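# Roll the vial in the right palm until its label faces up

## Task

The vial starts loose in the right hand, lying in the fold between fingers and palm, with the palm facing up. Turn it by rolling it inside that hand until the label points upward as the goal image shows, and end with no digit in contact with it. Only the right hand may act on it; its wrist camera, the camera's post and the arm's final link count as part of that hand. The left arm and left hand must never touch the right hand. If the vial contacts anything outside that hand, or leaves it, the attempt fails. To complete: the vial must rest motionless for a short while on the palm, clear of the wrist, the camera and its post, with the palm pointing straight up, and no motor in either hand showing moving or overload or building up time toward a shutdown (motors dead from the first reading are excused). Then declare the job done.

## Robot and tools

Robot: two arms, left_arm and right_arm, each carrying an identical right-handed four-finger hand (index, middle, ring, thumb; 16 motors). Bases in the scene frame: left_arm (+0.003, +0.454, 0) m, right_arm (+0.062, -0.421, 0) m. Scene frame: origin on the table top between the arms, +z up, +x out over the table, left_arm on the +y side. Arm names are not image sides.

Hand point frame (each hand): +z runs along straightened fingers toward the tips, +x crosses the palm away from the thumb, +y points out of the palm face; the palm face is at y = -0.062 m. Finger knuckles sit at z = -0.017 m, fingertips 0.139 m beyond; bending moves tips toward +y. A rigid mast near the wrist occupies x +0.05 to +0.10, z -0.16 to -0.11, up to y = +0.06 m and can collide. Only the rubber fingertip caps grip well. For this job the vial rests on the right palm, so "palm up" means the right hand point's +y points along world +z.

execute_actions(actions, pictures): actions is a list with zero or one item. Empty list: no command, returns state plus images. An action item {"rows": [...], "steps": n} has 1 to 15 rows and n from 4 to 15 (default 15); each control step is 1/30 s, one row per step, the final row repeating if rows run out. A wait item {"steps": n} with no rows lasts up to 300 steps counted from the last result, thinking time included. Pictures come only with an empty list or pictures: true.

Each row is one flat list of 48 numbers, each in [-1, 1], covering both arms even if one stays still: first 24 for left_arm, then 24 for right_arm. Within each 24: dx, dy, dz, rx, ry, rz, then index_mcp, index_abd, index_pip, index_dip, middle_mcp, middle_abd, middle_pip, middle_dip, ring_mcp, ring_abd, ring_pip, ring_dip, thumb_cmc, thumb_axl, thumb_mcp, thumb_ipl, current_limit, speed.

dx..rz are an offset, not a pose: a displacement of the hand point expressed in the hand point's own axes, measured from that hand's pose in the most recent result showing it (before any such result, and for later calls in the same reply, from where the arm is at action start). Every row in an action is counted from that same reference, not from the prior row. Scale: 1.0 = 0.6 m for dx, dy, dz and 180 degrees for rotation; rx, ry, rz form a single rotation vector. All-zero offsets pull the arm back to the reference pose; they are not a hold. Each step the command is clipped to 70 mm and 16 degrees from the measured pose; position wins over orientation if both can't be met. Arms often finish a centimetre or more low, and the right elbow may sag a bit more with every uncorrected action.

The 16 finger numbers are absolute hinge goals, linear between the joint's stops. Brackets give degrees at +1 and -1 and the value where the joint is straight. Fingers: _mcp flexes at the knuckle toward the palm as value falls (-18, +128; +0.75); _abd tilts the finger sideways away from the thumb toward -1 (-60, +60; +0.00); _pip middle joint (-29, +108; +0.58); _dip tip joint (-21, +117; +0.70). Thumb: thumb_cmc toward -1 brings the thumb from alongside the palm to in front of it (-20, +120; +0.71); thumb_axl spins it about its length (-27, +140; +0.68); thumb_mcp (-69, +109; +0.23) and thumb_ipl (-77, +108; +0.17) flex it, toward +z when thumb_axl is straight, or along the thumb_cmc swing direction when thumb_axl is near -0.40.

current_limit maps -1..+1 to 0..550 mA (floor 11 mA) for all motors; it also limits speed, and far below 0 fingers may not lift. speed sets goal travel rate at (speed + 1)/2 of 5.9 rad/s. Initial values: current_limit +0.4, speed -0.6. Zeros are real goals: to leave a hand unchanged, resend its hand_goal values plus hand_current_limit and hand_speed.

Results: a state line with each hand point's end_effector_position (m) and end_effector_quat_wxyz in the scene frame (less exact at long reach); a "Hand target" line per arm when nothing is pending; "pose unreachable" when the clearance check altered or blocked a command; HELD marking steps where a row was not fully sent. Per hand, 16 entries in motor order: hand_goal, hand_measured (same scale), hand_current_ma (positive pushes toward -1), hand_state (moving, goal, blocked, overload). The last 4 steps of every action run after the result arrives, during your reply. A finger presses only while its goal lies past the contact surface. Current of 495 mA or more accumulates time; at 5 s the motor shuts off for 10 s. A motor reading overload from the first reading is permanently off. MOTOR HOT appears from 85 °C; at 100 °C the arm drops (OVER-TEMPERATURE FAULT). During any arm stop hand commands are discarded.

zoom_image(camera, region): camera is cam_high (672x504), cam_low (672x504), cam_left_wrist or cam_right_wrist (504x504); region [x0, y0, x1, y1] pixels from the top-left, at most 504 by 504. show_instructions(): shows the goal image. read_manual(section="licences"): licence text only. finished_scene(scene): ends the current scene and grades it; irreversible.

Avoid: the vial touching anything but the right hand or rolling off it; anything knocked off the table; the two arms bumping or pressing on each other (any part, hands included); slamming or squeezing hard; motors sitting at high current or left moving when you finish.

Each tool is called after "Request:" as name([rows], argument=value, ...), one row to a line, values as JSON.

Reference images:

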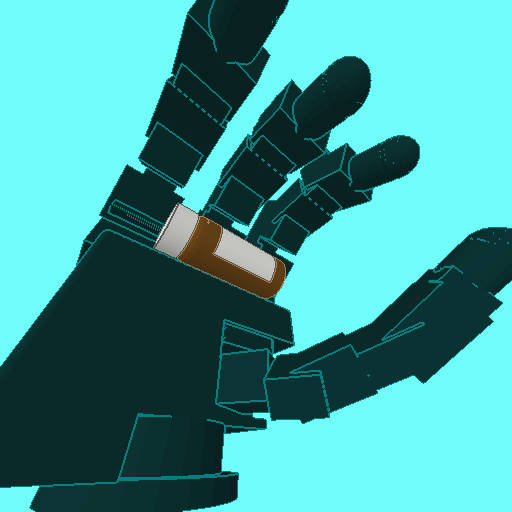

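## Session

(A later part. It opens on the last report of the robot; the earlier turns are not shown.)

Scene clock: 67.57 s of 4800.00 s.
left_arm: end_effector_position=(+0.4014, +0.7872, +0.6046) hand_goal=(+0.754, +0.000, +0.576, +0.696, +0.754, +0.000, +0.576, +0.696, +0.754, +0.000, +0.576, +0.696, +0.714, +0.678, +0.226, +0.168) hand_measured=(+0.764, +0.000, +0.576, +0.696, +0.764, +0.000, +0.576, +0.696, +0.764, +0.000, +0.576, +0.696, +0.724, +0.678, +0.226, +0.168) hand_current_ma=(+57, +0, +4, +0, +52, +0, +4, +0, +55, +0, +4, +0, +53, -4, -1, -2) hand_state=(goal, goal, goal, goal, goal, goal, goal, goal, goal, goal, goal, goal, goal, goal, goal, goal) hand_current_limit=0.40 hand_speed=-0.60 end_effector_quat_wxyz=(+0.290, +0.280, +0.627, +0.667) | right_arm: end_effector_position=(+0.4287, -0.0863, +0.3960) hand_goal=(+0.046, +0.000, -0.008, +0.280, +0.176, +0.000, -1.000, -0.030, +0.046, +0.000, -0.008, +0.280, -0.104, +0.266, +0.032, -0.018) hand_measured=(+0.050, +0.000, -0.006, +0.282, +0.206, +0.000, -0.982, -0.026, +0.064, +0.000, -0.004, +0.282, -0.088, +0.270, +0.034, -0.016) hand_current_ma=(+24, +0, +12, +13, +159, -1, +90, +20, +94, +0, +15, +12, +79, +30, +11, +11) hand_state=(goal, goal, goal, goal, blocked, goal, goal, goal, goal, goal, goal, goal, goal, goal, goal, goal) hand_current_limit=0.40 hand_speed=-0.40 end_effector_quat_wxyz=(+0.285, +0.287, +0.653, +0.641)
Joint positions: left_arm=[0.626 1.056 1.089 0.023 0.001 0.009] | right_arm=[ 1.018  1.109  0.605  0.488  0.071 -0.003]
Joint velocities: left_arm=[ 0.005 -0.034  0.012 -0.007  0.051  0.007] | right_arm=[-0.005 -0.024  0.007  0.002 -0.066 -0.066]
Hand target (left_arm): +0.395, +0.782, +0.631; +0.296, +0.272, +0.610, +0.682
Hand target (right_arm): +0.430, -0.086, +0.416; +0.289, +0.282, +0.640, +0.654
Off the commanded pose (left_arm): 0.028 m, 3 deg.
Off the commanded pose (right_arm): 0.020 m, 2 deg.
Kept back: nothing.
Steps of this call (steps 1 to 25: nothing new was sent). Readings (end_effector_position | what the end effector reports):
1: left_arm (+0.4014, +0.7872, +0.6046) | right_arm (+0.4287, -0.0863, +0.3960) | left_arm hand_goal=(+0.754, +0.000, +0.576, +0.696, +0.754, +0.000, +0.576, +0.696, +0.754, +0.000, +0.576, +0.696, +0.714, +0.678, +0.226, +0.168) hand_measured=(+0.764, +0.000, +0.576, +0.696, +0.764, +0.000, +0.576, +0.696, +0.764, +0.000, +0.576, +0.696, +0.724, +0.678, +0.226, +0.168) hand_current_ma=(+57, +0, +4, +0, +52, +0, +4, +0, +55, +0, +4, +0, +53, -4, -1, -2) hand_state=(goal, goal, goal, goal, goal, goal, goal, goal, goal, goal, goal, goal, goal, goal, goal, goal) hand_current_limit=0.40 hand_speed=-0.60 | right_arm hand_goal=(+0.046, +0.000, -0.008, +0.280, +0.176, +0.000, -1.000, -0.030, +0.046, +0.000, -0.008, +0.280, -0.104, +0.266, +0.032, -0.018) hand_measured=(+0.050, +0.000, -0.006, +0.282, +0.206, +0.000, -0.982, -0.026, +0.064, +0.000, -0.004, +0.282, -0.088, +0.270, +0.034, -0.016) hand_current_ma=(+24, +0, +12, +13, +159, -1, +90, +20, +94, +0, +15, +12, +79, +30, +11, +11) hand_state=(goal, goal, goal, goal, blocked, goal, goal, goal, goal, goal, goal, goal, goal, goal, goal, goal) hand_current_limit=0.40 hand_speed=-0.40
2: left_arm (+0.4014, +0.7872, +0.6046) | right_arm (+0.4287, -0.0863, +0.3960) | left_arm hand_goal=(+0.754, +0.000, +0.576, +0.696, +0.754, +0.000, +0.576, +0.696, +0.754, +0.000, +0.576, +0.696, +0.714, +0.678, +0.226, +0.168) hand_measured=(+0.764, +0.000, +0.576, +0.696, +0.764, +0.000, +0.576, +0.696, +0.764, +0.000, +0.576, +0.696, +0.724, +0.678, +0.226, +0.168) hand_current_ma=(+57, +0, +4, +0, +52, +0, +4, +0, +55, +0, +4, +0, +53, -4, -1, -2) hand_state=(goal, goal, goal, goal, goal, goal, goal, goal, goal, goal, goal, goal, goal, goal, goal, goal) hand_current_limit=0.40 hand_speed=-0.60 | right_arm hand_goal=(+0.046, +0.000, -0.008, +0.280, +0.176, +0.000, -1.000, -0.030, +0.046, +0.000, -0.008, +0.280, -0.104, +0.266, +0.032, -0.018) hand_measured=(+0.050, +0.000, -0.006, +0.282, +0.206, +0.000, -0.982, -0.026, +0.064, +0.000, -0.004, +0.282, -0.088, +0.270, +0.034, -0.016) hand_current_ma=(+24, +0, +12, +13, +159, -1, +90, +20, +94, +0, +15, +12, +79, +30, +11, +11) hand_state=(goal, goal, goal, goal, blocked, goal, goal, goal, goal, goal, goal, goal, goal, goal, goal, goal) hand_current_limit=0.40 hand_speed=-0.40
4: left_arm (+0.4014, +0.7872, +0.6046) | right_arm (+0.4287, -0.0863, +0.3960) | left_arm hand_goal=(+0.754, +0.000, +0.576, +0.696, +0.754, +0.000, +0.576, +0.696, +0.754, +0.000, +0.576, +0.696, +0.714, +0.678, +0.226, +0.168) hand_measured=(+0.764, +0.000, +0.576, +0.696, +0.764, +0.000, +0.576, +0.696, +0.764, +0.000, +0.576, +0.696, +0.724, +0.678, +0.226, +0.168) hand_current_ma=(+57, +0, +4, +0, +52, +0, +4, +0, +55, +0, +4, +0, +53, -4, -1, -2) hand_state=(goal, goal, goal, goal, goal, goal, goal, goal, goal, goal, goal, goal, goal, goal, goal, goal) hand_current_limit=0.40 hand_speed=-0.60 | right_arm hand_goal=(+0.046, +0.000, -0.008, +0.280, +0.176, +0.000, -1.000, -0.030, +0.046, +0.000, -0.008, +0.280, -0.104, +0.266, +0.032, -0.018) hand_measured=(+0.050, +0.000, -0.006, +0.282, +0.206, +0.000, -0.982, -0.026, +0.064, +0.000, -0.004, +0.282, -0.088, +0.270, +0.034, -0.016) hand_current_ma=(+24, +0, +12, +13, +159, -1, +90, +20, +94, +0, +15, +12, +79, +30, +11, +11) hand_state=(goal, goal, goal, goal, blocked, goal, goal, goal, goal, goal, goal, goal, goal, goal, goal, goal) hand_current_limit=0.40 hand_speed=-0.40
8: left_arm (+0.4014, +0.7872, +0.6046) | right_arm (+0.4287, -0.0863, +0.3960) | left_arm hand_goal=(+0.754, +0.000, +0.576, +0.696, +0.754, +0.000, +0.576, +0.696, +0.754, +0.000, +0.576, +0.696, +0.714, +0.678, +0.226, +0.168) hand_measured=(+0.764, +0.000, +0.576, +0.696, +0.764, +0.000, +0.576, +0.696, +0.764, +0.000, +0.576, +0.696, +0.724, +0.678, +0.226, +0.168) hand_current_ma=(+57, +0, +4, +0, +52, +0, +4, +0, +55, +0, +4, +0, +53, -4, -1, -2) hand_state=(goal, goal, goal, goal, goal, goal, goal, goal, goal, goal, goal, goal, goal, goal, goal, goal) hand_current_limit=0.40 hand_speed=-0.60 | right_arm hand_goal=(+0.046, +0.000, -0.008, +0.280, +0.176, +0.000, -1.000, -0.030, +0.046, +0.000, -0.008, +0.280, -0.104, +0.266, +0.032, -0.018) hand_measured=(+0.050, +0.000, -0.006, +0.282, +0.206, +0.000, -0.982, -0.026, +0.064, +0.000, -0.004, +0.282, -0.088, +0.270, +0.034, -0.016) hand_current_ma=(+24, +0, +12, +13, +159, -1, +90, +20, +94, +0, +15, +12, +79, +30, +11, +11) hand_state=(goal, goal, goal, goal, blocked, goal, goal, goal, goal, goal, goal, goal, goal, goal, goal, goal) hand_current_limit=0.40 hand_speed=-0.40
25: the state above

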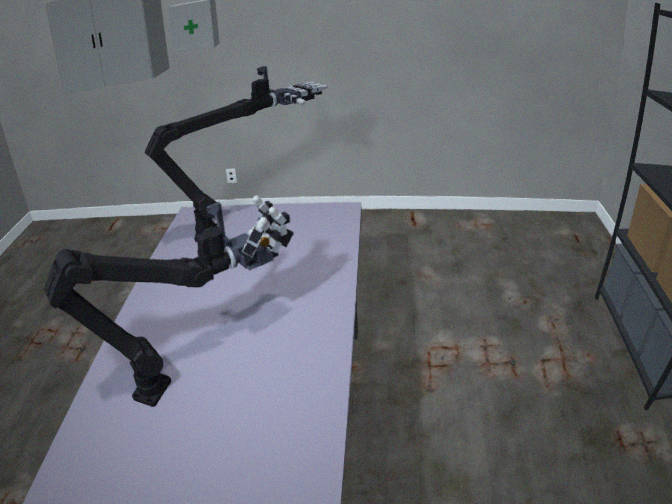

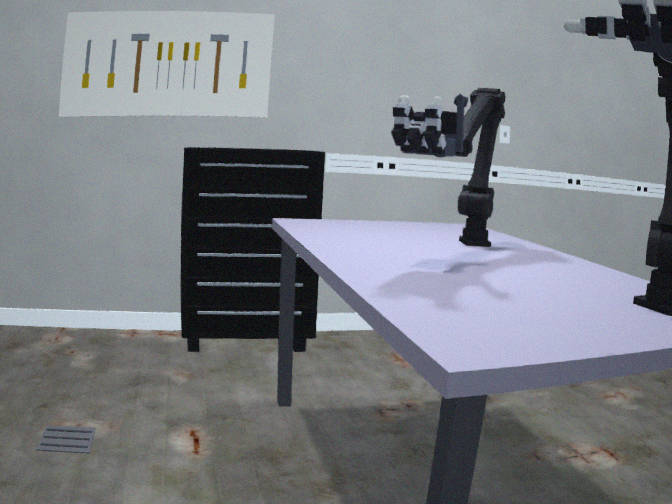

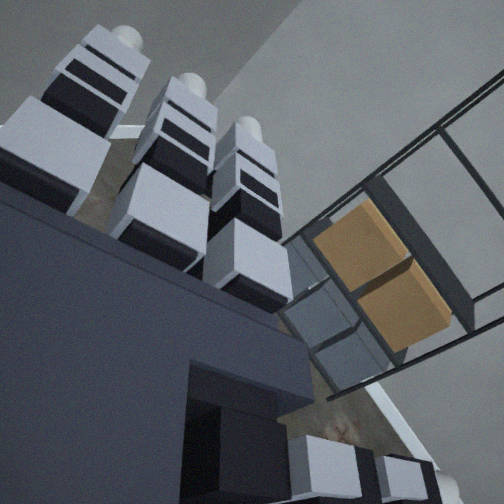

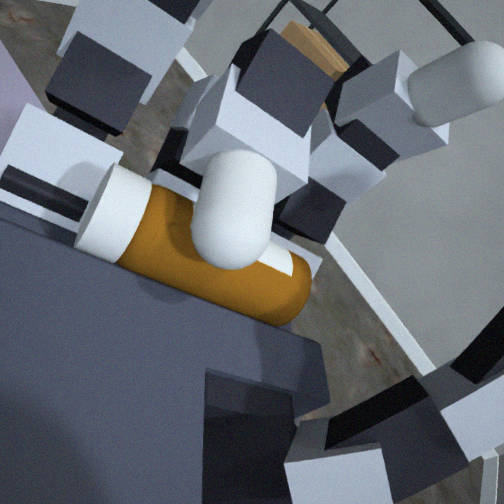

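Request:
execute_actions([
  {"rows": [[0,0.0463,-0.0099,-0.0163,0,0,0.754,0,0.576,0.696,0.754,0,0.576,0.696,0.754,0,0.576,0.696,0.714,0.678,0.226,0.168,0.4,-0.6,0,0.0333,0.0025,-0.0123,0.0004,0.001,0.046,0,-0.008,0.28,0.165,0,-1,-0.04,0.046,0,-0.008,0.28,-0.104,0.266,0.032,-0.018,0.4,-0.4],[0,0.0463,-0.0099,-0.0163,0,0,0.754,0,0.576,0.696,0.754,0,0.576,0.696,0.754,0,0.576,0.696,0.714,0.678,0.226,0.168,0.4,-0.6,0,0.0333,0.0025,-0.0123,0.0004,0.001,0.046,0,-0.008,0.28,0.152,0,-1,-0.038,0.046,0,-0.008,0.28,-0.104,0.266,0.032,-0.018,0.4,-0.4],[0,0.0463,-0.0099,-0.0163,0,0,0.754,0,0.576,0.696,0.754,0,0.576,0.696,0.754,0,0.576,0.696,0.714,0.678,0.226,0.168,0.4,-0.6,0,0.0333,0.0025,-0.0123,0.0004,0.001,0.046,0,-0.008,0.28,0.14,0,-1,-0.035,0.046,0,-0.008,0.28,-0.104,0.266,0.032,-0.018,0.4,-0.4],[0,0.0463,-0.0099,-0.0163,0,0,0.754,0,0.576,0.696,0.754,0,0.576,0.696,0.754,0,0.576,0.696,0.714,0.678,0.226,0.168,0.4,-0.6,0,0.0333,0.0025,-0.0123,0.0004,0.001,0.046,0,-0.008,0.28,0.128,0,-1,-0.031,0.046,0,-0.008,0.28,-0.104,0.266,0.032,-0.018,0.4,-0.4],[0,0.0463,-0.0099,-0.0163,0,0,0.754,0,0.576,0.696,0.754,0,0.576,0.696,0.754,0,0.576,0.696,0.714,0.678,0.226,0.168,0.4,-0.6,0,0.0333,0.0025,-0.0123,0.0004,0.001,0.046,0,-0.008,0.28,0.116,0,-1,-0.027,0.046,0,-0.008,0.28,-0.104,0.266,0.032,-0.018,0.4,-0.4],[0,0.0463,-0.0099,-0.0163,0,0,0.754,0,0.576,0.696,0.754,0,0.576,0.696,0.754,0,0.576,0.696,0.714,0.678,0.226,0.168,0.4,-0.6,0,0.0333,0.0025,-0.0123,0.0004,0.001,0.046,0,-0.008,0.28,0.105,0,-1,-0.023,0.046,0,-0.008,0.28,-0.104,0.266,0.032,-0.018,0.4,-0.4]], "steps": 13},
], pictures=true)

Request:
zoom_image(camera="cam_right_wrist", region=[60, 150, 340, 350])

Scene clock: 68.43 s of 4800.00 s.
left_arm: end_effector_position=(+0.4014, +0.7872, +0.6046) hand_goal=(+0.754, +0.000, +0.576, +0.696, +0.754, +0.000, +0.576, +0.696, +0.754, +0.000, +0.576, +0.696, +0.714, +0.678, +0.226, +0.168) hand_measured=(+0.764, +0.000, +0.576, +0.696, +0.764, +0.000, +0.576, +0.696, +0.764, +0.000, +0.576, +0.696, +0.724, +0.678, +0.226, +0.168) hand_current_ma=(+57, +0, +4, +0, +52, +0, +4, +0, +55, +0, +4, +0, +53, -4, -1, -2) hand_state=(goal, goal, goal, goal, goal, goal, goal, goal, goal, goal, goal, goal, goal, goal, goal, goal) hand_current_limit=0.40 hand_speed=-0.60 end_effector_quat_wxyz=(+0.290, +0.280, +0.627, +0.667) | right_arm: end_effector_position=(+0.4287, -0.0863, +0.3960) hand_goal=(+0.046, +0.000, -0.008, +0.280, +0.106, +0.000, -1.000, -0.022, +0.046, +0.000, -0.008, +0.280, -0.104, +0.266, +0.032, -0.018) hand_measured=(+0.050, +0.000, -0.006, +0.282, +0.144, +0.000, -0.980, -0.016, +0.064, +0.000, -0.004, +0.282, -0.088, +0.270, +0.034, -0.016) hand_current_ma=(+24, +0, +12, +13, +193, -1, +105, +38, +94, +0, +15, +12, +79, +30, +11, +11) hand_state=(goal, goal, goal, goal, moving, goal, blocked, moving, goal, goal, goal, goal, goal, goal, goal, goal) hand_current_limit=0.40 hand_speed=-0.40 end_effector_quat_wxyz=(+0.285, +0.287, +0.653, +0.641)
Joint positions: left_arm=[0.626 1.056 1.089 0.023 0.001 0.009] | right_arm=[ 1.018  1.109  0.605  0.488  0.071 -0.003]
Joint velocities: left_arm=[ 0.005 -0.024  0.022 -0.012 -0.007 -0.007] | right_arm=[-0.015 -0.005  0.012  0.012  0.037 -0.022]
Steps of this call (steps 1 to 17: nothing new was sent; steps 18 to 26: the first 9 steps of this action). Readings (end_effector_position | what the end effector reports):
18: left_arm (+0.4014, +0.7872, +0.6046) | right_arm (+0.4287, -0.0863, +0.3960) | left_arm hand_goal=(+0.754, +0.000, +0.576, +0.696, +0.754, +0.000, +0.576, +0.696, +0.754, +0.000, +0.576, +0.696, +0.714, +0.678, +0.226, +0.168) hand_measured=(+0.764, +0.000, +0.576, +0.696, +0.764, +0.000, +0.576, +0.696, +0.764, +0.000, +0.576, +0.696, +0.724, +0.678, +0.226, +0.168) hand_current_ma=(+57, +0, +4, +0, +52, +0, +4, +0, +55, +0, +4, +0, +53, -4, -1, -2) hand_state=(goal, goal, goal, goal, goal, goal, goal, goal, goal, goal, goal, goal, goal, goal, goal, goal) hand_current_limit=0.40 hand_speed=-0.60 | right_arm hand_goal=(+0.046, +0.000, -0.008, +0.280, +0.166, +0.000, -1.000, -0.040, +0.046, +0.000, -0.008, +0.280, -0.104, +0.266, +0.032, -0.018) hand_measured=(+0.050, +0.000, -0.006, +0.282, +0.206, +0.000, -0.982, -0.026, +0.064, +0.000, -0.004, +0.282, -0.088, +0.270, +0.034, -0.016) hand_current_ma=(+24, +0, +12, +13, +159, -1, +90, +20, +94, +0, +15, +12, +79, +30, +11, +11) hand_state=(goal, goal, goal, goal, moving, goal, goal, moving, goal, goal, goal, goal, goal, goal, goal, goal) hand_current_limit=0.40 hand_speed=-0.40
19: left_arm (+0.4014, +0.7872, +0.6046) | right_arm (+0.4287, -0.0863, +0.3960) | left_arm hand_goal=(+0.754, +0.000, +0.576, +0.696, +0.754, +0.000, +0.576, +0.696, +0.754, +0.000, +0.576, +0.696, +0.714, +0.678, +0.226, +0.168) hand_measured=(+0.764, +0.000, +0.576, +0.696, +0.764, +0.000, +0.576, +0.696, +0.764, +0.000, +0.576, +0.696, +0.724, +0.678, +0.226, +0.168) hand_current_ma=(+57, +0, +4, +0, +52, +0, +4, +0, +55, +0, +4, +0, +53, -4, -1, -2) hand_state=(goal, goal, goal, goal, goal, goal, goal, goal, goal, goal, goal, goal, goal, goal, goal, goal) hand_current_limit=0.40 hand_speed=-0.60 | right_arm hand_goal=(+0.046, +0.000, -0.008, +0.280, +0.152, +0.000, -1.000, -0.038, +0.046, +0.000, -0.008, +0.280, -0.104, +0.266, +0.032, -0.018) hand_measured=(+0.050, +0.000, -0.006, +0.282, +0.206, +0.000, -0.982, -0.026, +0.064, +0.000, -0.004, +0.282, -0.088, +0.270, +0.034, -0.016) hand_current_ma=(+24, +0, +12, +13, +192, -1, +90, +74, +94, +0, +15, +12, +79, +30, +11, +11) hand_state=(goal, goal, goal, goal, moving, goal, goal, moving, goal, goal, goal, goal, goal, goal, goal, goal) hand_current_limit=0.40 hand_speed=-0.40
21: left_arm (+0.4014, +0.7872, +0.6046) | right_arm (+0.4287, -0.0863, +0.3960) | left_arm hand_goal=(+0.754, +0.000, +0.576, +0.696, +0.754, +0.000, +0.576, +0.696, +0.754, +0.000, +0.576, +0.696, +0.714, +0.678, +0.226, +0.168) hand_measured=(+0.764, +0.000, +0.576, +0.696, +0.764, +0.000, +0.576, +0.696, +0.764, +0.000, +0.576, +0.696, +0.724, +0.678, +0.226, +0.168) hand_current_ma=(+57, +0, +4, +0, +52, +0, +4, +0, +55, +0, +4, +0, +53, -4, -1, -2) hand_state=(goal, goal, goal, goal, goal, goal, goal, goal, goal, goal, goal, goal, goal, goal, goal, goal) hand_current_limit=0.40 hand_speed=-0.60 | right_arm hand_goal=(+0.046, +0.000, -0.008, +0.280, +0.128, +0.000, -1.000, -0.030, +0.046, +0.000, -0.008, +0.280, -0.104, +0.266, +0.032, -0.018) hand_measured=(+0.050, +0.000, -0.006, +0.282, +0.192, +0.000, -0.982, -0.026, +0.064, +0.000, -0.004, +0.282, -0.088, +0.270, +0.034, -0.016) hand_current_ma=(+24, +0, +12, +13, +223, -1, +105, +39, +94, +0, +15, +12, +79, +30, +11, +11) hand_state=(goal, goal, goal, goal, moving, goal, moving, moving, goal, goal, goal, goal, goal, goal, goal, goal) hand_current_limit=0.40 hand_speed=-0.40
25: left_arm (+0.4014, +0.7872, +0.6046) | right_arm (+0.4287, -0.0863, +0.3960) | left_arm hand_goal=(+0.754, +0.000, +0.576, +0.696, +0.754, +0.000, +0.576, +0.696, +0.754, +0.000, +0.576, +0.696, +0.714, +0.678, +0.226, +0.168) hand_measured=(+0.764, +0.000, +0.576, +0.696, +0.764, +0.000, +0.576, +0.696, +0.764, +0.000, +0.576, +0.696, +0.724, +0.678, +0.226, +0.168) hand_current_ma=(+57, +0, +4, +0, +52, +0, +4, +0, +55, +0, +4, +0, +53, -4, -1, -2) hand_state=(goal, goal, goal, goal, goal, goal, goal, goal, goal, goal, goal, goal, goal, goal, goal, goal) hand_current_limit=0.40 hand_speed=-0.60 | right_arm hand_goal=(+0.046, +0.000, -0.008, +0.280, +0.106, +0.000, -1.000, -0.022, +0.046, +0.000, -0.008, +0.280, -0.104, +0.266, +0.032, -0.018) hand_measured=(+0.050, +0.000, -0.006, +0.282, +0.150, +0.000, -0.980, -0.016, +0.064, +0.000, -0.004, +0.282, -0.088, +0.270, +0.034, -0.016) hand_current_ma=(+24, +0, +12, +13, +185, -1, +105, +40, +94, +0, +15, +12, +79, +30, +11, +11) hand_state=(goal, goal, goal, goal, moving, goal, blocked, moving, goal, goal, goal, goal, goal, goal, goal, goal) hand_current_limit=0.40 hand_speed=-0.40
26: the state above

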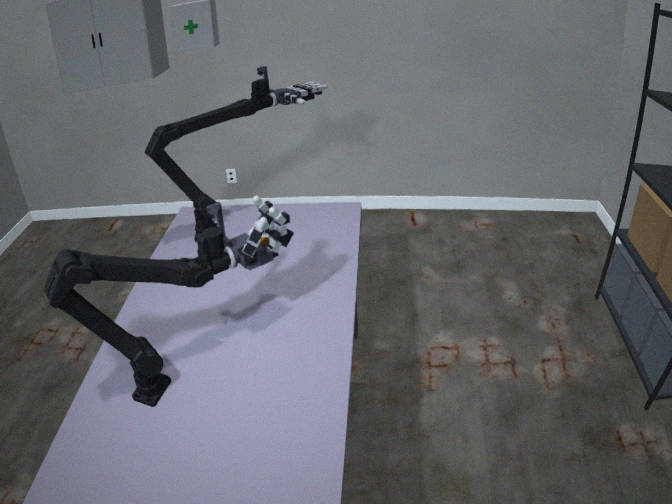

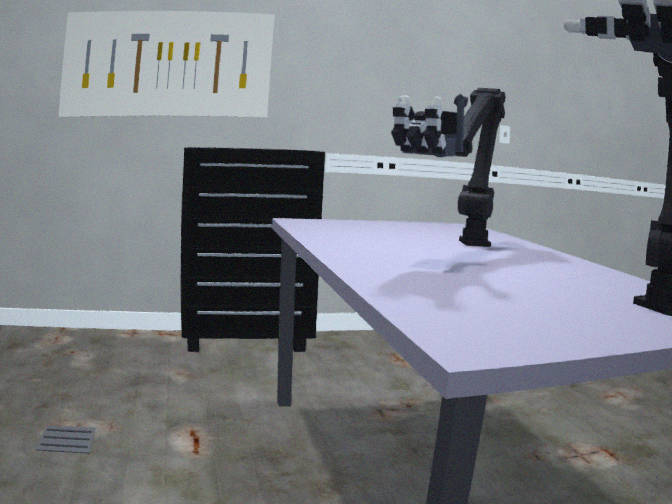

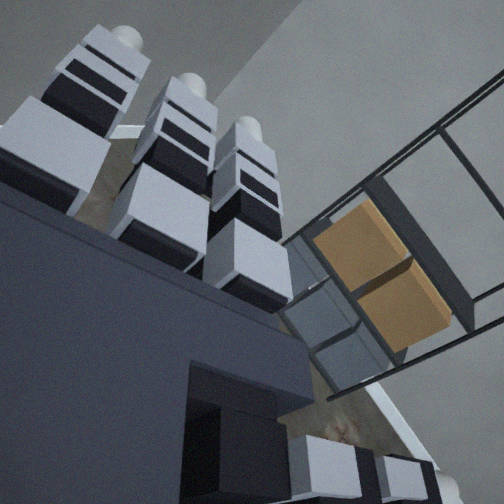

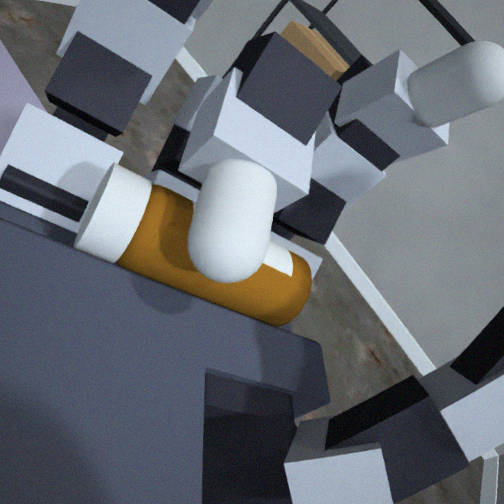

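Region (60, 150, 340, 350) of cam_right_wrist's 504x504 image, scaled by 1.800, with more detail than that image has; it fills the top 360 rows of this view, and the rest is white.

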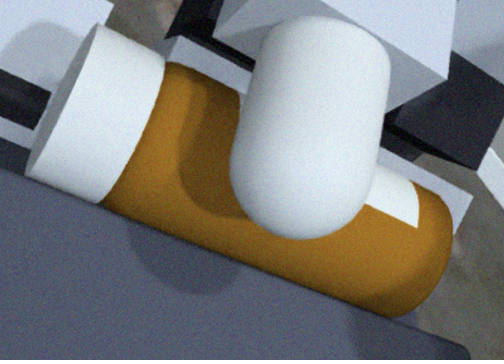

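Request:
execute_actions([
  {"rows": [[0,0.0463,-0.0099,-0.0163,0,0,0.754,0,0.576,0.696,0.754,0,0.576,0.696,0.754,0,0.576,0.696,0.714,0.678,0.226,0.168,0.4,-0.6,0,0.0333,0.0025,-0.0123,0.0004,0.001,0.1,0,-0.008,0.28,0.14,0,-1,0.13,0.1,0,-0.008,0.28,-0.104,0.266,0.032,-0.018,0.4,-0.4],[0,0.0463,-0.0099,-0.0163,0,0,0.754,0,0.576,0.696,0.754,0,0.576,0.696,0.754,0,0.576,0.696,0.714,0.678,0.226,0.168,0.4,-0.6,0,0.0333,0.0025,-0.0123,0.0004,0.001,0.14,0,-0.008,0.28,0.14,0,-1,0.13,0.14,0,-0.008,0.28,-0.104,0.266,0.032,-0.018,0.4,-0.4],[0,0.0463,-0.0099,-0.0163,0,0,0.754,0,0.576,0.696,0.754,0,0.576,0.696,0.754,0,0.576,0.696,0.714,0.678,0.226,0.168,0.4,-0.6,0,0.0333,0.0025,-0.0123,0.0004,0.001,0.18,0,-0.008,0.28,0.14,0,-1,0.13,0.18,0,-0.008,0.28,-0.104,0.266,0.032,-0.018,0.4,-0.4],[0,0.0463,-0.0099,-0.0163,0,0,0.754,0,0.576,0.696,0.754,0,0.576,0.696,0.754,0,0.576,0.696,0.714,0.678,0.226,0.168,0.4,-0.6,0,0.0333,0.0025,-0.0123,0.0004,0.001,0.2,0,-0.008,0.28,0.14,0.05,-1,0.13,0.2,0,-0.008,0.28,-0.104,0.266,0.032,-0.018,0.4,-0.4],[0,0.0463,-0.0099,-0.0163,0,0,0.754,0,0.576,0.696,0.754,0,0.576,0.696,0.754,0,0.576,0.696,0.714,0.678,0.226,0.168,0.4,-0.6,0,0.0333,0.0025,-0.0123,0.0004,0.001,0.2,0,-0.008,0.28,0.36,0.23,-1,0.13,0.2,0,-0.008,0.28,-0.104,0.266,0.032,-0.018,0.4,-0.4]], "steps": 13},
])

Request:
execute_actions([
  {"rows": [[0,0.0463,-0.0099,-0.0163,0,0,0.754,0,0.576,0.696,0.754,0,0.576,0.696,0.754,0,0.576,0.696,0.714,0.678,0.226,0.168,0.4,-0.6,0,0.0333,0.0025,-0.0123,0.0004,0.001,0.2,0,-0.008,0.28,0.36,0.23,-1,-0.09,0.2,0,-0.008,0.28,-0.104,0.266,0.032,-0.018,0.4,-0.4]], "steps": 13},
], pictures=true)

Request:
zoom_image(camera="cam_right_wrist", region=[60, 120, 340, 350])

Scene clock: 71.23 s of 4800.00 s.
left_arm: end_effector_position=(+0.4014, +0.7872, +0.6046) hand_goal=(+0.754, +0.000, +0.576, +0.696, +0.754, +0.000, +0.576, +0.696, +0.754, +0.000, +0.576, +0.696, +0.714, +0.678, +0.226, +0.168) hand_measured=(+0.764, +0.000, +0.576, +0.696, +0.764, +0.000, +0.576, +0.696, +0.764, +0.000, +0.576, +0.696, +0.724, +0.678, +0.226, +0.168) hand_current_ma=(+57, +0, +4, +0, +52, +0, +4, +0, +55, +0, +4, +0, +53, -4, -1, -2) hand_state=(goal, goal, goal, goal, goal, goal, goal, goal, goal, goal, goal, goal, goal, goal, goal, goal) hand_current_limit=0.40 hand_speed=-0.60 end_effector_quat_wxyz=(+0.290, +0.280, +0.627, +0.667) | right_arm: end_effector_position=(+0.4287, -0.0863, +0.3960) hand_goal=(+0.200, +0.000, -0.008, +0.280, +0.360, +0.230, -1.000, +0.130, +0.200, +0.000, -0.008, +0.280, -0.104, +0.266, +0.032, -0.018) hand_measured=(+0.206, +0.000, -0.006, +0.282, +0.248, +0.156, -1.000, +0.126, +0.206, +0.000, -0.006, +0.282, -0.088, +0.270, +0.034, -0.016) hand_current_ma=(+34, +0, +10, +13, -38, -63, +1, -21, +36, +0, +13, +12, +79, +30, +11, +11) hand_state=(moving, goal, goal, goal, moving, moving, goal, moving, goal, goal, goal, goal, goal, goal, goal, goal) hand_current_limit=0.40 hand_speed=-0.40 end_effector_quat_wxyz=(+0.285, +0.287, +0.653, +0.641)
Joint positions: left_arm=[0.626 1.056 1.089 0.023 0.001 0.009] | right_arm=[ 1.018  1.109  0.605  0.488  0.071 -0.003]
Joint velocities: left_arm=[-0.005  0.005 -0.022  0.002 -0.007  0.037] | right_arm=[-0.015  0.005  0.002 -0.017  0.022 -0.11 ]
Off your previous action's commanded pose (left_arm): 0.028 m, 3 deg at its last step (step 4 of this call).
Off your previous action's commanded pose (right_arm): 0.020 m, 2 deg at its last step (step 4 of this call).
Steps of this call (steps 1 to 4: the last 4 steps of your previous action; steps 5 to 75: nothing new was sent; steps 76 to 84: the first 9 steps of this action). Readings (end_effector_position | what the end effector reports):
76: left_arm (+0.4014, +0.7872, +0.6046) | right_arm (+0.4287, -0.0863, +0.3960) | left_arm hand_goal=(+0.754, +0.000, +0.576, +0.696, +0.754, +0.000, +0.576, +0.696, +0.754, +0.000, +0.576, +0.696, +0.714, +0.678, +0.226, +0.168) hand_measured=(+0.764, +0.000, +0.576, +0.696, +0.764, +0.000, +0.576, +0.696, +0.764, +0.000, +0.576, +0.696, +0.724, +0.678, +0.226, +0.168) hand_current_ma=(+57, +0, +4, +0, +52, +0, +4, +0, +55, +0, +4, +0, +53, -4, -1, -2) hand_state=(goal, goal, goal, goal, goal, goal, goal, goal, goal, goal, goal, goal, goal, goal, goal, goal) hand_current_limit=0.40 hand_speed=-0.60 | right_arm hand_goal=(+0.100, +0.000, -0.008, +0.280, +0.140, +0.000, -1.000, +0.130, +0.100, +0.000, -0.008, +0.280, -0.104, +0.266, +0.032, -0.018) hand_measured=(+0.050, +0.000, -0.006, +0.282, +0.144, +0.000, -0.980, -0.014, +0.064, +0.000, -0.004, +0.282, -0.088, +0.270, +0.034, -0.016) hand_current_ma=(+24, +0, +12, +13, +201, -1, +105, +36, +94, +0, +15, +12, +79, +30, +11, +11) hand_state=(moving, goal, goal, goal, moving, goal, blocked, moving, moving, goal, goal, goal, goal, goal, goal, goal) hand_current_limit=0.40 hand_speed=-0.40
77: left_arm (+0.4014, +0.7872, +0.6046) | right_arm (+0.4287, -0.0863, +0.3960) | left_arm hand_goal=(+0.754, +0.000, +0.576, +0.696, +0.754, +0.000, +0.576, +0.696, +0.754, +0.000, +0.576, +0.696, +0.714, +0.678, +0.226, +0.168) hand_measured=(+0.764, +0.000, +0.576, +0.696, +0.764, +0.000, +0.576, +0.696, +0.764, +0.000, +0.576, +0.696, +0.724, +0.678, +0.226, +0.168) hand_current_ma=(+57, +0, +4, +0, +52, +0, +4, +0, +55, +0, +4, +0, +53, -4, -1, -2) hand_state=(goal, goal, goal, goal, goal, goal, goal, goal, goal, goal, goal, goal, goal, goal, goal, goal) hand_current_limit=0.40 hand_speed=-0.60 | right_arm hand_goal=(+0.140, +0.000, -0.008, +0.280, +0.140, +0.000, -1.000, +0.130, +0.140, +0.000, -0.008, +0.280, -0.104, +0.266, +0.032, -0.018) hand_measured=(+0.054, +0.000, -0.006, +0.282, +0.144, +0.000, -0.980, -0.012, +0.066, +0.000, -0.006, +0.282, -0.088, +0.270, +0.034, -0.016) hand_current_ma=(-109, +0, +8, +12, +33, -1, +105, -95, -85, +0, +12, +12, +79, +30, +11, +11) hand_state=(moving, goal, goal, goal, moving, goal, blocked, moving, moving, goal, goal, goal, goal, goal, goal, goal) hand_current_limit=0.40 hand_speed=-0.40
79: left_arm (+0.4014, +0.7872, +0.6046) | right_arm (+0.4287, -0.0863, +0.3960) | left_arm hand_goal=(+0.754, +0.000, +0.576, +0.696, +0.754, +0.000, +0.576, +0.696, +0.754, +0.000, +0.576, +0.696, +0.714, +0.678, +0.226, +0.168) hand_measured=(+0.764, +0.000, +0.576, +0.696, +0.764, +0.000, +0.576, +0.696, +0.764, +0.000, +0.576, +0.696, +0.724, +0.678, +0.226, +0.168) hand_current_ma=(+57, +0, +4, +0, +52, +0, +4, +0, +55, +0, +4, +0, +53, -4, -1, -2) hand_state=(goal, goal, goal, goal, goal, goal, goal, goal, goal, goal, goal, goal, goal, goal, goal, goal) hand_current_limit=0.40 hand_speed=-0.60 | right_arm hand_goal=(+0.200, +0.000, -0.008, +0.280, +0.140, +0.050, -1.000, +0.130, +0.200, +0.000, -0.008, +0.280, -0.104, +0.266, +0.032, -0.018) hand_measured=(+0.116, +0.000, -0.006, +0.282, +0.148, +0.000, -0.994, +0.048, +0.124, +0.000, -0.006, +0.282, -0.088, +0.270, +0.034, -0.016) hand_current_ma=(-38, +0, +10, +13, +43, -1, +0, -73, -10, +0, +13, +12, +79, +30, +11, +11) hand_state=(moving, goal, goal, goal, goal, moving, moving, moving, moving, goal, goal, goal, goal, goal, goal, goal) hand_current_limit=0.40 hand_speed=-0.40
83: left_arm (+0.4014, +0.7872, +0.6046) | right_arm (+0.4287, -0.0863, +0.3960) | left_arm hand_goal=(+0.754, +0.000, +0.576, +0.696, +0.754, +0.000, +0.576, +0.696, +0.754, +0.000, +0.576, +0.696, +0.714, +0.678, +0.226, +0.168) hand_measured=(+0.764, +0.000, +0.576, +0.696, +0.764, +0.000, +0.576, +0.696, +0.764, +0.000, +0.576, +0.696, +0.724, +0.678, +0.226, +0.168) hand_current_ma=(+57, +0, +4, +0, +52, +0, +4, +0, +55, +0, +4, +0, +53, -4, -1, -2) hand_state=(goal, goal, goal, goal, goal, goal, goal, goal, goal, goal, goal, goal, goal, goal, goal, goal) hand_current_limit=0.40 hand_speed=-0.60 | right_arm hand_goal=(+0.200, +0.000, -0.008, +0.280, +0.360, +0.230, -1.000, +0.130, +0.200, +0.000, -0.008, +0.280, -0.104, +0.266, +0.032, -0.018) hand_measured=(+0.206, +0.000, -0.006, +0.282, +0.212, +0.112, -1.000, +0.124, +0.206, +0.000, -0.006, +0.282, -0.088, +0.270, +0.034, -0.016) hand_current_ma=(+38, +0, +10, +13, -39, -65, +1, -18, +41, +0, +13, +12, +79, +30, +11, +11) hand_state=(moving, goal, goal, goal, moving, moving, goal, moving, moving, goal, goal, goal, goal, goal, goal, goal) hand_current_limit=0.40 hand_speed=-0.40
84: the state above

Scene clock: 71.67 s of 4800.00 s.
left_arm: end_effector_position=(+0.4014, +0.7872, +0.6046) hand_goal=(+0.754, +0.000, +0.576, +0.696, +0.754, +0.000, +0.576, +0.696, +0.754, +0.000, +0.576, +0.696, +0.714, +0.678, +0.226, +0.168) hand_measured=(+0.764, +0.000, +0.576, +0.696, +0.764, +0.000, +0.576, +0.696, +0.764, +0.000, +0.576, +0.696, +0.724, +0.678, +0.226, +0.168) hand_current_ma=(+57, +0, +4, +0, +52, +0, +4, +0, +55, +0, +4, +0, +53, -4, -1, -2) hand_state=(goal, goal, goal, goal, goal, goal, goal, goal, goal, goal, goal, goal, goal, goal, goal, goal) hand_current_limit=0.40 hand_speed=-0.60 end_effector_quat_wxyz=(+0.290, +0.280, +0.627, +0.667) | right_arm: end_effector_position=(+0.4287, -0.0863, +0.3960) hand_goal=(+0.200, +0.000, -0.008, +0.280, +0.360, +0.230, -1.000, -0.090, +0.200, +0.000, -0.008, +0.280, -0.104, +0.266, +0.032, -0.018) hand_measured=(+0.206, +0.000, -0.006, +0.282, +0.364, +0.228, -0.994, -0.070, +0.206, +0.000, -0.006, +0.282, -0.088, +0.270, +0.034, -0.016) hand_current_ma=(+32, +0, +10, +13, +26, -7, +34, +95, +36, +0, +13, +12, +79, +30, +11, +11) hand_state=(goal, goal, goal, goal, goal, moving, moving, moving, goal, goal, goal, goal, goal, goal, goal, goal) hand_current_limit=0.40 hand_speed=-0.40 end_effector_quat_wxyz=(+0.285, +0.287, +0.653, +0.641)
Joint positions: left_arm=[0.626 1.056 1.089 0.023 0.001 0.009] | right_arm=[ 1.018  1.109  0.605  0.488  0.071 -0.003]
Joint velocities: left_arm=[ 0.005 -0.005 -0.002 -0.007  0.081  0.037] | right_arm=[-0.005  0.015 -0.002  0.007  0.022  0.081]
Off your previous action's commanded pose (left_arm): 0.028 m, 3 deg at its last step (step 4 of this call).
Off your previous action's commanded pose (right_arm): 0.020 m, 2 deg at its last step (step 4 of this call).
Steps of this call (steps 1 to 4: the last 4 steps of your previous action; steps 5 to 13: the first 9 steps of this action, its rows measured from where the robot was after step 4). Readings (end_effector_position | what the end effector reports):
4: left_arm (+0.4014, +0.7872, +0.6046) | right_arm (+0.4287, -0.0863, +0.3960) | left_arm hand_goal=(+0.754, +0.000, +0.576, +0.696, +0.754, +0.000, +0.576, +0.696, +0.754, +0.000, +0.576, +0.696, +0.714, +0.678, +0.226, +0.168) hand_measured=(+0.764, +0.000, +0.576, +0.696, +0.764, +0.000, +0.576, +0.696, +0.764, +0.000, +0.576, +0.696, +0.724, +0.678, +0.226, +0.168) hand_current_ma=(+57, +0, +4, +0, +52, +0, +4, +0, +55, +0, +4, +0, +53, -4, -1, -2) hand_state=(goal, goal, goal, goal, goal, goal, goal, goal, goal, goal, goal, goal, goal, goal, goal, goal) hand_current_limit=0.40 hand_speed=-0.60 | right_arm hand_goal=(+0.200, +0.000, -0.008, +0.280, +0.360, +0.230, -1.000, +0.130, +0.200, +0.000, -0.008, +0.280, -0.104, +0.266, +0.032, -0.018) hand_measured=(+0.206, +0.000, -0.006, +0.282, +0.360, +0.226, -1.000, +0.126, +0.206, +0.000, -0.006, +0.282, -0.088, +0.270, +0.034, -0.016) hand_current_ma=(+32, +0, +10, +13, +36, -12, +1, -22, +36, +0, +13, +12, +79, +30, +11, +11) hand_state=(goal, goal, goal, goal, moving, moving, goal, goal, goal, goal, goal, goal, goal, goal, goal, goal) hand_current_limit=0.40 hand_speed=-0.40
5: left_arm (+0.4014, +0.7872, +0.6046) | right_arm (+0.4287, -0.0863, +0.3960) | left_arm hand_goal=(+0.754, +0.000, +0.576, +0.696, +0.754, +0.000, +0.576, +0.696, +0.754, +0.000, +0.576, +0.696, +0.714, +0.678, +0.226, +0.168) hand_measured=(+0.764, +0.000, +0.576, +0.696, +0.764, +0.000, +0.576, +0.696, +0.764, +0.000, +0.576, +0.696, +0.724, +0.678, +0.226, +0.168) hand_current_ma=(+57, +0, +4, +0, +52, +0, +4, +0, +55, +0, +4, +0, +53, -4, -1, -2) hand_state=(goal, goal, goal, goal, goal, goal, goal, goal, goal, goal, goal, goal, goal, goal, goal, goal) hand_current_limit=0.40 hand_speed=-0.60 | right_arm hand_goal=(+0.200, +0.000, -0.008, +0.280, +0.360, +0.230, -1.000, -0.090, +0.200, +0.000, -0.008, +0.280, -0.104, +0.266, +0.032, -0.018) hand_measured=(+0.206, +0.000, -0.006, +0.282, +0.364, +0.226, -1.000, +0.126, +0.206, +0.000, -0.006, +0.282, -0.088, +0.270, +0.034, -0.016) hand_current_ma=(+32, +0, +10, +13, +26, -13, +1, -22, +36, +0, +13, +12, +79, +30, +11, +11) hand_state=(goal, goal, goal, goal, moving, goal, goal, moving, goal, goal, goal, goal, goal, goal, goal, goal) hand_current_limit=0.40 hand_speed=-0.40
6: left_arm (+0.4014, +0.7872, +0.6046) | right_arm (+0.4287, -0.0863, +0.3960) | left_arm hand_goal=(+0.754, +0.000, +0.576, +0.696, +0.754, +0.000, +0.576, +0.696, +0.754, +0.000, +0.576, +0.696, +0.714, +0.678, +0.226, +0.168) hand_measured=(+0.764, +0.000, +0.576, +0.696, +0.764, +0.000, +0.576, +0.696, +0.764, +0.000, +0.576, +0.696, +0.724, +0.678, +0.226, +0.168) hand_current_ma=(+57, +0, +4, +0, +52, +0, +4, +0, +55, +0, +4, +0, +53, -4, -1, -2) hand_state=(goal, goal, goal, goal, goal, goal, goal, goal, goal, goal, goal, goal, goal, goal, goal, goal) hand_current_limit=0.40 hand_speed=-0.60 | right_arm hand_goal=(+0.200, +0.000, -0.008, +0.280, +0.360, +0.230, -1.000, -0.090, +0.200, +0.000, -0.008, +0.280, -0.104, +0.266, +0.032, -0.018) hand_measured=(+0.206, +0.000, -0.006, +0.282, +0.364, +0.226, -1.000, +0.122, +0.206, +0.000, -0.006, +0.282, -0.088, +0.270, +0.034, -0.016) hand_current_ma=(+32, +0, +10, +13, +22, -14, +1, +122, +36, +0, +13, +12, +79, +30, +11, +11) hand_state=(goal, goal, goal, goal, goal, goal, goal, moving, goal, goal, goal, goal, goal, goal, goal, goal) hand_current_limit=0.40 hand_speed=-0.40
8: left_arm (+0.4014, +0.7872, +0.6046) | right_arm (+0.4287, -0.0863, +0.3960) | left_arm hand_goal=(+0.754, +0.000, +0.576, +0.696, +0.754, +0.000, +0.576, +0.696, +0.754, +0.000, +0.576, +0.696, +0.714, +0.678, +0.226, +0.168) hand_measured=(+0.764, +0.000, +0.576, +0.696, +0.764, +0.000, +0.576, +0.696, +0.764, +0.000, +0.576, +0.696, +0.724, +0.678, +0.226, +0.168) hand_current_ma=(+57, +0, +4, +0, +52, +0, +4, +0, +55, +0, +4, +0, +53, -4, -1, -2) hand_state=(goal, goal, goal, goal, goal, goal, goal, goal, goal, goal, goal, goal, goal, goal, goal, goal) hand_current_limit=0.40 hand_speed=-0.60 | right_arm hand_goal=(+0.200, +0.000, -0.008, +0.280, +0.360, +0.230, -1.000, -0.090, +0.200, +0.000, -0.008, +0.280, -0.104, +0.266, +0.032, -0.018) hand_measured=(+0.206, +0.000, -0.006, +0.282, +0.364, +0.226, -1.000, +0.062, +0.206, +0.000, -0.006, +0.282, -0.088, +0.270, +0.034, -0.016) hand_current_ma=(+32, +0, +10, +13, +21, -14, +1, +69, +36, +0, +13, +12, +79, +30, +11, +11) hand_state=(goal, goal, goal, goal, goal, goal, goal, moving, goal, goal, goal, goal, goal, goal, goal, goal) hand_current_limit=0.40 hand_speed=-0.40
12: left_arm (+0.4014, +0.7872, +0.6046) | right_arm (+0.4287, -0.0863, +0.3960) | left_arm hand_goal=(+0.754, +0.000, +0.576, +0.696, +0.754, +0.000, +0.576, +0.696, +0.754, +0.000, +0.576, +0.696, +0.714, +0.678, +0.226, +0.168) hand_measured=(+0.764, +0.000, +0.576, +0.696, +0.764, +0.000, +0.576, +0.696, +0.764, +0.000, +0.576, +0.696, +0.724, +0.678, +0.226, +0.168) hand_current_ma=(+57, +0, +4, +0, +52, +0, +4, +0, +55, +0, +4, +0, +53, -4, -1, -2) hand_state=(goal, goal, goal, goal, goal, goal, goal, goal, goal, goal, goal, goal, goal, goal, goal, goal) hand_current_limit=0.40 hand_speed=-0.60 | right_arm hand_goal=(+0.200, +0.000, -0.008, +0.280, +0.360, +0.230, -1.000, -0.090, +0.200, +0.000, -0.008, +0.280, -0.104, +0.266, +0.032, -0.018) hand_measured=(+0.206, +0.000, -0.006, +0.282, +0.364, +0.228, -0.998, -0.068, +0.206, +0.000, -0.006, +0.282, -0.088, +0.270, +0.034, -0.016) hand_current_ma=(+32, +0, +10, +13, +28, -3, +61, +107, +36, +0, +13, +12, +79, +30, +11, +11) hand_state=(goal, goal, goal, goal, moving, moving, moving, moving, goal, goal, goal, goal, goal, goal, goal, goal) hand_current_limit=0.40 hand_speed=-0.40
13: the state above

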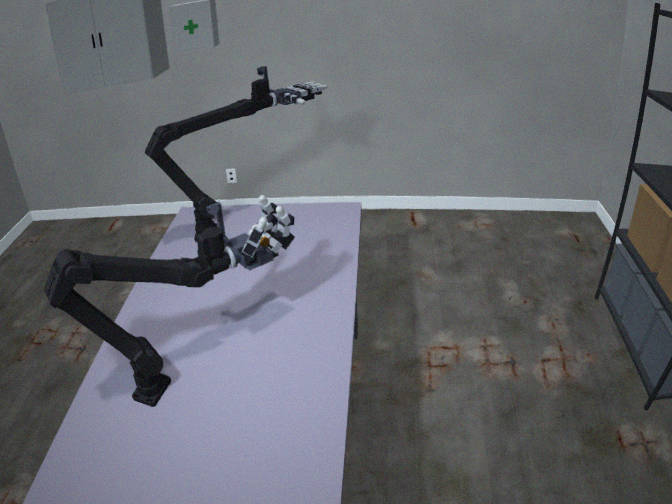

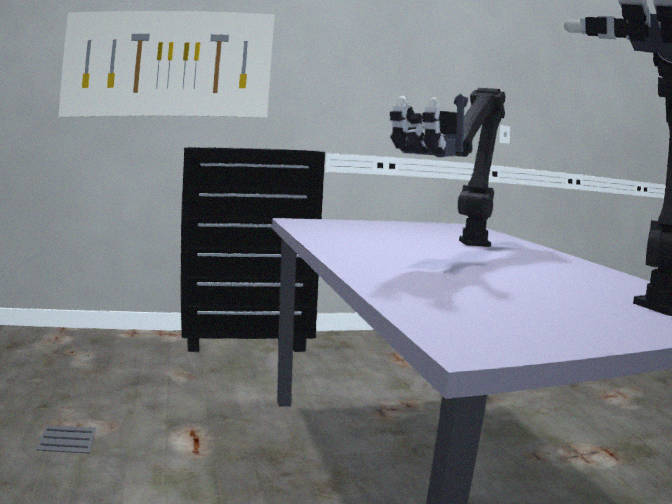

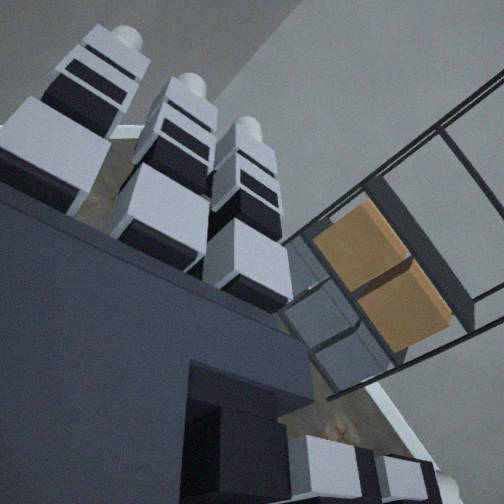

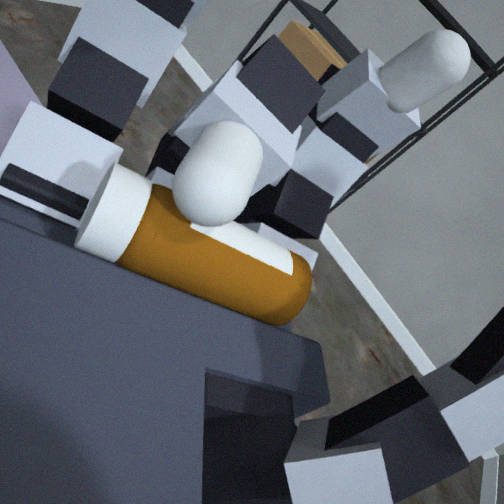

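Region (60, 120, 340, 350) of cam_right_wrist's 504x504 image, scaled by 1.800, with more detail than that image has; it fills the top 414 rows of this view, and the rest is white.

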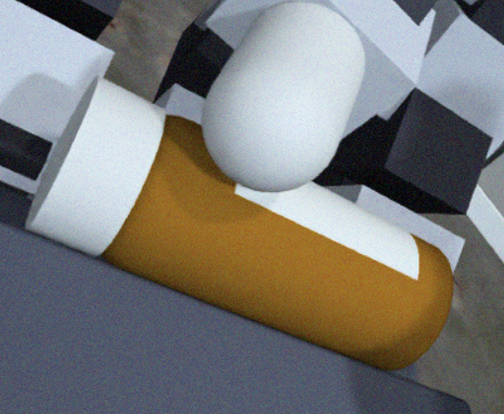

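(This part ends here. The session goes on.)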